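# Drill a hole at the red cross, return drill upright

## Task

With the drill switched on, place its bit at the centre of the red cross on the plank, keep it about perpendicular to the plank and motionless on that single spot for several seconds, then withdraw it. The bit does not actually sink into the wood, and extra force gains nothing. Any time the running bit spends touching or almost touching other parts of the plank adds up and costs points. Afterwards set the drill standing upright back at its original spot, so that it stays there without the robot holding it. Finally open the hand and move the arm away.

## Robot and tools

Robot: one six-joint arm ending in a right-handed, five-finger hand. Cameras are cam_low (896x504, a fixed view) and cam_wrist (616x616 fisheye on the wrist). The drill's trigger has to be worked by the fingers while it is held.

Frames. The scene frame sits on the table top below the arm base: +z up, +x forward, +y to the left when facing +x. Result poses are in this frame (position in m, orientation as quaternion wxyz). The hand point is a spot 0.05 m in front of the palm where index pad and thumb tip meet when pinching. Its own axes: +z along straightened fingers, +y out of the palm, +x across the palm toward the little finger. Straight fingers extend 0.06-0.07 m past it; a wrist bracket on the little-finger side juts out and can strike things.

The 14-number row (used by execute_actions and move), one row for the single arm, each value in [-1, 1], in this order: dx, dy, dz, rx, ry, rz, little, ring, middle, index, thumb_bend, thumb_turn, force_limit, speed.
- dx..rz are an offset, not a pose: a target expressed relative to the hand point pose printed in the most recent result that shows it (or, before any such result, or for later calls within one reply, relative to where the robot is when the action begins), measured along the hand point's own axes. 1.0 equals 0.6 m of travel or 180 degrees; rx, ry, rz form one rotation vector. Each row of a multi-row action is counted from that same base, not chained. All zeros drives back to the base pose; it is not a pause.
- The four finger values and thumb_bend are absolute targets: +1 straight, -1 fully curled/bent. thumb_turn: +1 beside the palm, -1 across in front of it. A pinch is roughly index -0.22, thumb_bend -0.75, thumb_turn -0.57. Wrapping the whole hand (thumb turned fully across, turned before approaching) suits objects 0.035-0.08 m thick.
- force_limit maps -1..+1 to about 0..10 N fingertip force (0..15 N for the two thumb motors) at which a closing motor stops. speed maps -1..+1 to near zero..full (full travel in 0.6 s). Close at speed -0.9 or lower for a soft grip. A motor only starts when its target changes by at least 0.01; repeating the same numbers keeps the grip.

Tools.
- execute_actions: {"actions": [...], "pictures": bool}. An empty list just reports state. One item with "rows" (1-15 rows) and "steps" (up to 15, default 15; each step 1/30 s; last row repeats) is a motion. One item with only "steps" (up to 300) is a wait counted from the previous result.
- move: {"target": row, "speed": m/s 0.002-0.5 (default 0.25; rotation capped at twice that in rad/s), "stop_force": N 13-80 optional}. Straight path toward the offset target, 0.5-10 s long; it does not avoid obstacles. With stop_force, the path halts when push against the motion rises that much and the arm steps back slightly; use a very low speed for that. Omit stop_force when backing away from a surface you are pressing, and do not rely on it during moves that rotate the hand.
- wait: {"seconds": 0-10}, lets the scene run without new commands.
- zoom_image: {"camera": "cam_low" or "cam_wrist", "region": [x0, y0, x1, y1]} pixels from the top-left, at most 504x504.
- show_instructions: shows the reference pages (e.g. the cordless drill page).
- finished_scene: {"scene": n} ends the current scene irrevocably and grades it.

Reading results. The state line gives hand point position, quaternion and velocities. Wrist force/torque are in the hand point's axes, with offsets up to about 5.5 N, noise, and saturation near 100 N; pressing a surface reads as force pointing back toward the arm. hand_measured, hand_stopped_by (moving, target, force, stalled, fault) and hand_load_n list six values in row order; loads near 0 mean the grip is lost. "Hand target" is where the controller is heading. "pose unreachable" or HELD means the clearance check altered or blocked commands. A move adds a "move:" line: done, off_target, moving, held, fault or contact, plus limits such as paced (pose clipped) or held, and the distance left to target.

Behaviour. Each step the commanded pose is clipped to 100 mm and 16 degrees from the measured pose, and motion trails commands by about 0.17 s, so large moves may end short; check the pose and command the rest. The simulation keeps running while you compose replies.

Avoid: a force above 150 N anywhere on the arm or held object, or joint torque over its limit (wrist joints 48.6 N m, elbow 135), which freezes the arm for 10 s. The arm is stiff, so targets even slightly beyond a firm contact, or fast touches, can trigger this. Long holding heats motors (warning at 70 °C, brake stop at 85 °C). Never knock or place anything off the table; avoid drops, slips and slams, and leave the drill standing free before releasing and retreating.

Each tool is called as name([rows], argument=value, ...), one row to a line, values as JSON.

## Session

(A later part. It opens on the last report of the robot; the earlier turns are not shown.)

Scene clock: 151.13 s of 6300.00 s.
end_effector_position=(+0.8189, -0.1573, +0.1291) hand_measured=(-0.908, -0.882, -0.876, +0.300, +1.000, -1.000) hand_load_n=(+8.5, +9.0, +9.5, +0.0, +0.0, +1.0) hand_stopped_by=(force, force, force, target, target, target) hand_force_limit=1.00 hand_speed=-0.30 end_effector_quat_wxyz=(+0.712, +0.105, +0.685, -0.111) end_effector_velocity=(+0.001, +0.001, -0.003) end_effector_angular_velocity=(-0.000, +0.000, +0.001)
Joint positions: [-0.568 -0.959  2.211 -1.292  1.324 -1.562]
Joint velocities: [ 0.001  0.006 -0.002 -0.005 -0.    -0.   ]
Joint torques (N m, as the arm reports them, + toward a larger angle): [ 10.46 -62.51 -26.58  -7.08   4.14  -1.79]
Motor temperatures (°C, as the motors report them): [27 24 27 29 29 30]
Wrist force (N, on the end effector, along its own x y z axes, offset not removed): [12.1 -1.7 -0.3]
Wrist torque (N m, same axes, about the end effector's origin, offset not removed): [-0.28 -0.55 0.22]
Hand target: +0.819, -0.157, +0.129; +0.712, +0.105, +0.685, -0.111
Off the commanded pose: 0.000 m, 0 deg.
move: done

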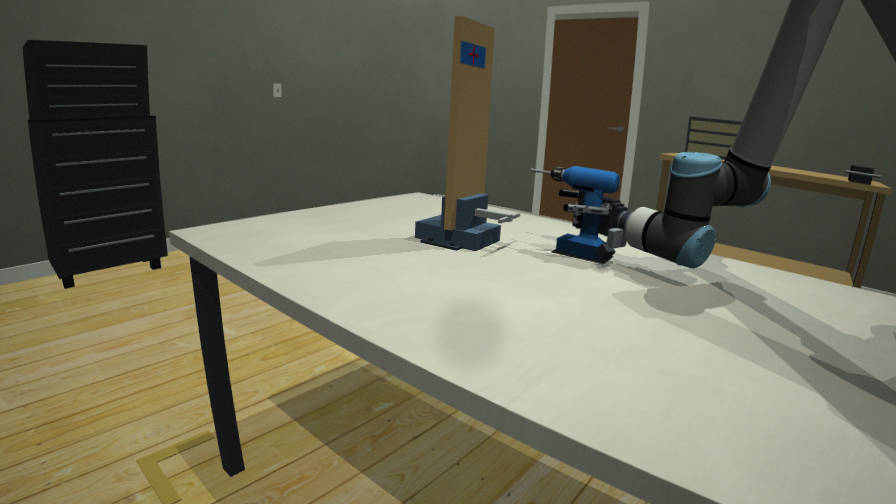

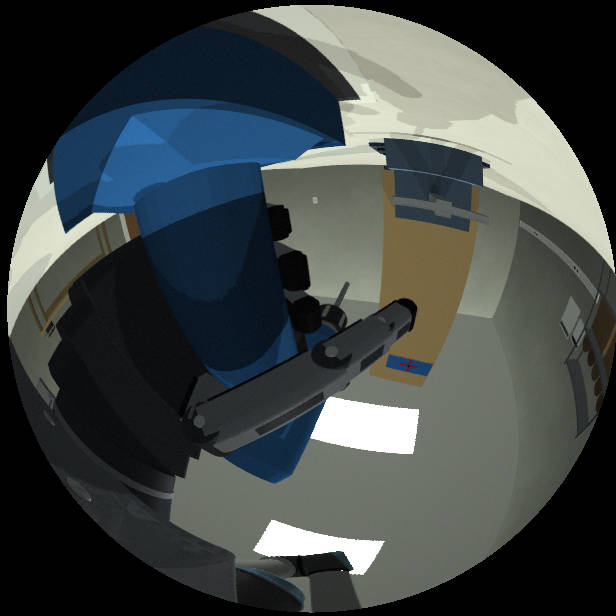

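move(target=[0.011, 0, 0, 0, 0, 0, -0.99, -0.99, -0.99, 0.3, 1, -1, 1.0, -0.3], speed=0.004, stop_force=13)

zoom_image(camera="cam_low", region=[510, 140, 750, 300])

zoom_image(camera="cam_wrist", region=[180, 0, 420, 180])

Scene clock: 155.57 s of 6300.00 s.
end_effector_position=(+0.8192, -0.1574, +0.1245) hand_measured=(-0.908, -0.882, -0.876, +0.300, +1.000, -1.000) hand_load_n=(+5.5, +7.0, +9.0, +0.0, +0.0, +1.0) hand_stopped_by=(force, force, force, target, target, target) hand_force_limit=1.00 hand_speed=-0.30 end_effector_quat_wxyz=(+0.713, +0.105, +0.685, -0.111) end_effector_velocity=(-0.000, +0.000, +0.001) end_effector_angular_velocity=(+0.001, +0.001, -0.000)
Joint positions: [-0.568 -0.95   2.209 -1.3    1.324 -1.562]
Joint velocities: [-0.    -0.002  0.     0.004  0.    -0.   ]
Joint torques (N m, as the arm reports them, + toward a larger angle): [  8.27 -83.76 -17.1    1.7    2.93  -0.04]
Motor temperatures (°C, as the motors report them): [27 24 27 29 29 30]
Wrist force (N, on the end effector, along its own x y z axes, offset not removed): [-8.7 -4.2 -3.5]
Wrist torque (N m, same axes, about the end effector's origin, offset not removed): [-0.33 0.51 -0.05]
Hand target: +0.819, -0.157, +0.125; +0.713, +0.105, +0.685, -0.111
Off the commanded pose: 0.002 m, 0 deg.
move: contact

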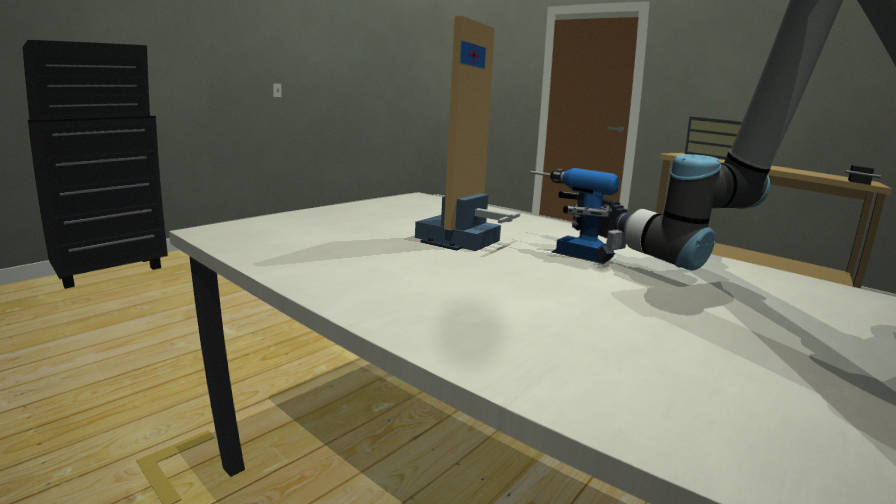

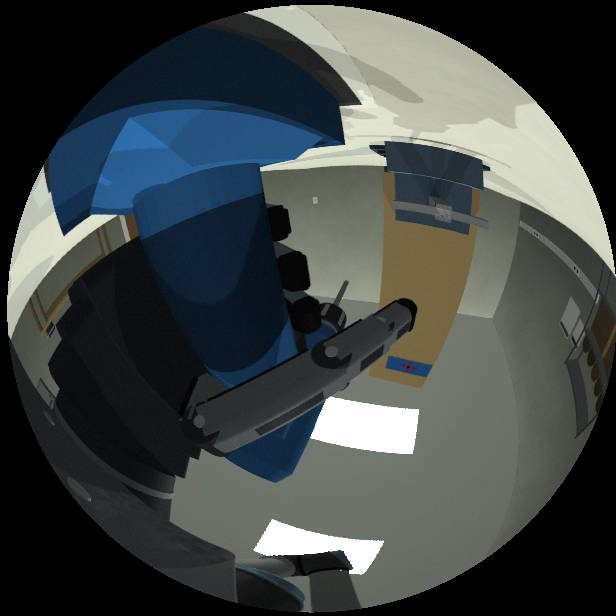

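Region (510, 140, 750, 300) of cam_low's 896x504 image, scaled by 2.100, with more detail than that image has.

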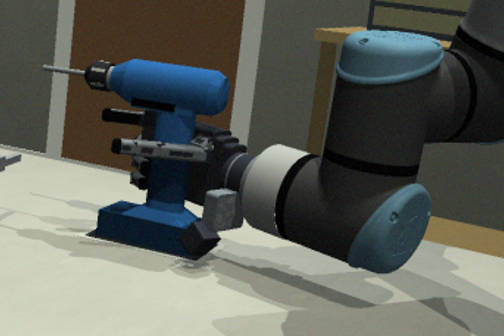

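Region (180, 0, 420, 180) of cam_wrist's 616x616 image, scaled by 2.100, with more detail than that image has; it fills the top 378 rows of this view, and the rest is white.

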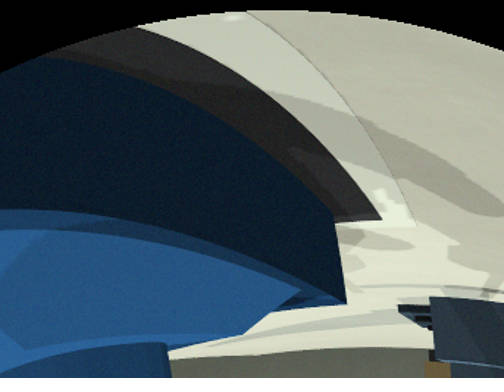

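move(target=[0, 0, 0, 0, 0, 0, 1, 1, 1, 1, 1, -1, 1.0, 0.0], speed=0.01)

move(target=[-0.016, -0.09, -0.36, 0, 0, 0, 1, 1, 1, 1, 1, -1, 1.0, 0.0], speed=0.1)

zoom_image(camera="cam_low", region=[510, 140, 750, 300])

Scene clock: 160.97 s of 6300.00 s.
end_effector_position=(+0.8192, -0.1574, +0.1245) hand_measured=(+1.000, +1.000, +1.000, +1.000, +1.000, -1.000) hand_load_n=(+0.0, +0.0, +0.0, +0.0, +0.0, +0.0) hand_stopped_by=(target, target, target, target, target, target) hand_force_limit=1.00 hand_speed=0.00 end_effector_quat_wxyz=(+0.713, +0.105, +0.685, -0.111) end_effector_velocity=(-0.001, -0.000, -0.001) end_effector_angular_velocity=(+0.001, +0.001, -0.001)
Joint positions: [-0.568 -0.95   2.209 -1.3    1.324 -1.562]
Joint velocities: [-0.001  0.     0.001 -0.    -0.     0.   ]
Joint torques (N m, as the arm reports them, + toward a larger angle): [ -7.49 -52.75 -22.66  -4.32   0.91   0.44]
Motor temperatures (°C, as the motors report them): [27 24 27 29 29 30]
Wrist force (N, on the end effector, along its own x y z axes, offset not removed): [-3.2 -2.4 -1.5]
Wrist torque (N m, same axes, about the end effector's origin, offset not removed): [-0.29 0.55 -0.31]
Hand target: +0.819, -0.157, +0.125; +0.713, +0.105, +0.685, -0.111
Off the commanded pose: 0.000 m, 0 deg.
move: done

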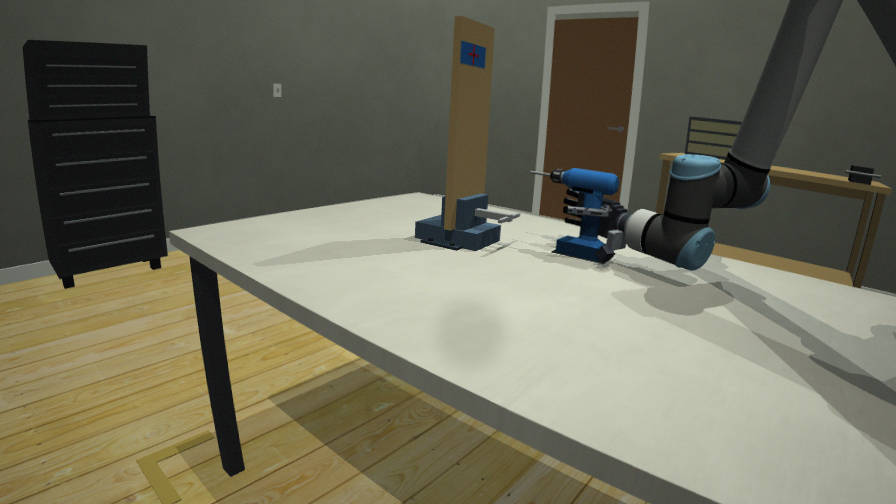

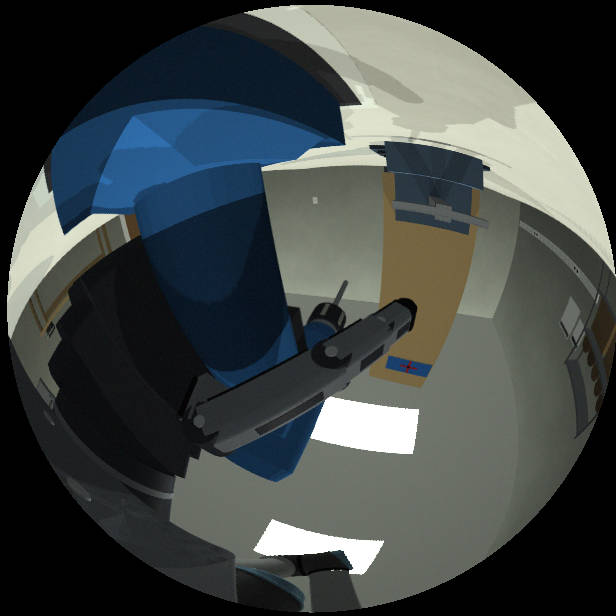

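Scene clock: 163.77 s of 6300.00 s.
end_effector_position=(+0.5971, -0.1434, +0.1255) hand_measured=(+1.000, +1.000, +1.000, +1.000, +1.000, -1.000) hand_load_n=(+0.0, +0.0, +0.0, +0.0, +0.0, +0.0) hand_stopped_by=(target, target, target, target, target, target) hand_force_limit=1.00 hand_speed=0.00 end_effector_quat_wxyz=(+0.713, +0.105, +0.685, -0.111) end_effector_velocity=(-0.002, -0.001, +0.001) end_effector_angular_velocity=(-0.002, -0.002, +0.000)
Joint positions: [-0.894 -1.035  2.637 -1.65   0.999 -1.547]
Joint velocities: [-0.007  0.     0.003 -0.006 -0.007  0.001]
Joint torques (N m, as the arm reports them, + toward a larger angle): [-12.24 -32.35   7.71  -4.86  -3.5    1.59]
Motor temperatures (°C, as the motors report them): [27 24 27 29 29 30]
Wrist force (N, on the end effector, along its own x y z axes, offset not removed): [-1.1 -3.3 -2.0]
Wrist torque (N m, same axes, about the end effector's origin, offset not removed): [-0.48 0.02 -0.27]
Hand target: +0.597, -0.143, +0.125; +0.713, +0.105, +0.685, -0.111
Off the commanded pose: 0.000 m, 0 deg.
move: done

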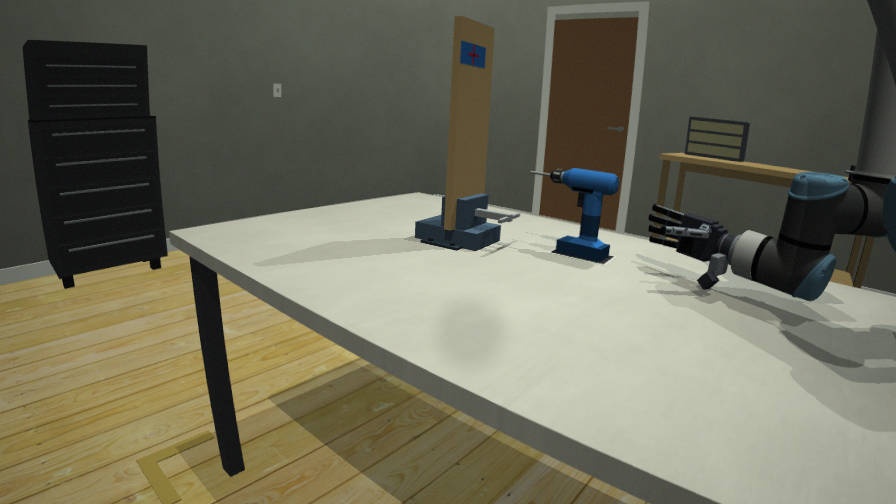

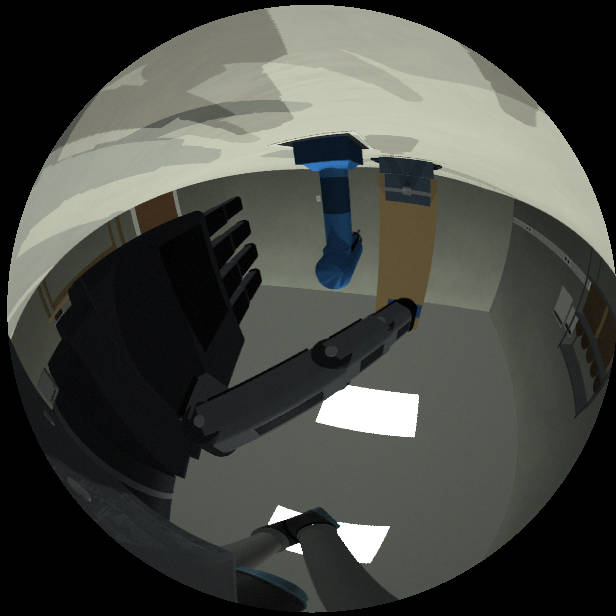

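Region (510, 140, 750, 300) of cam_low's 896x504 image, scaled by 2.100, with more detail than that image has.

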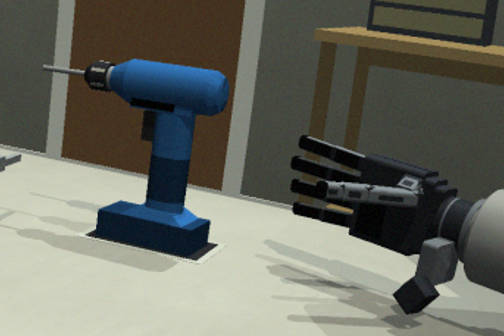

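The drill is standing upright inside its outline and the hand is clear.

finished_scene(scene=2)

The scene is finished: the task was done.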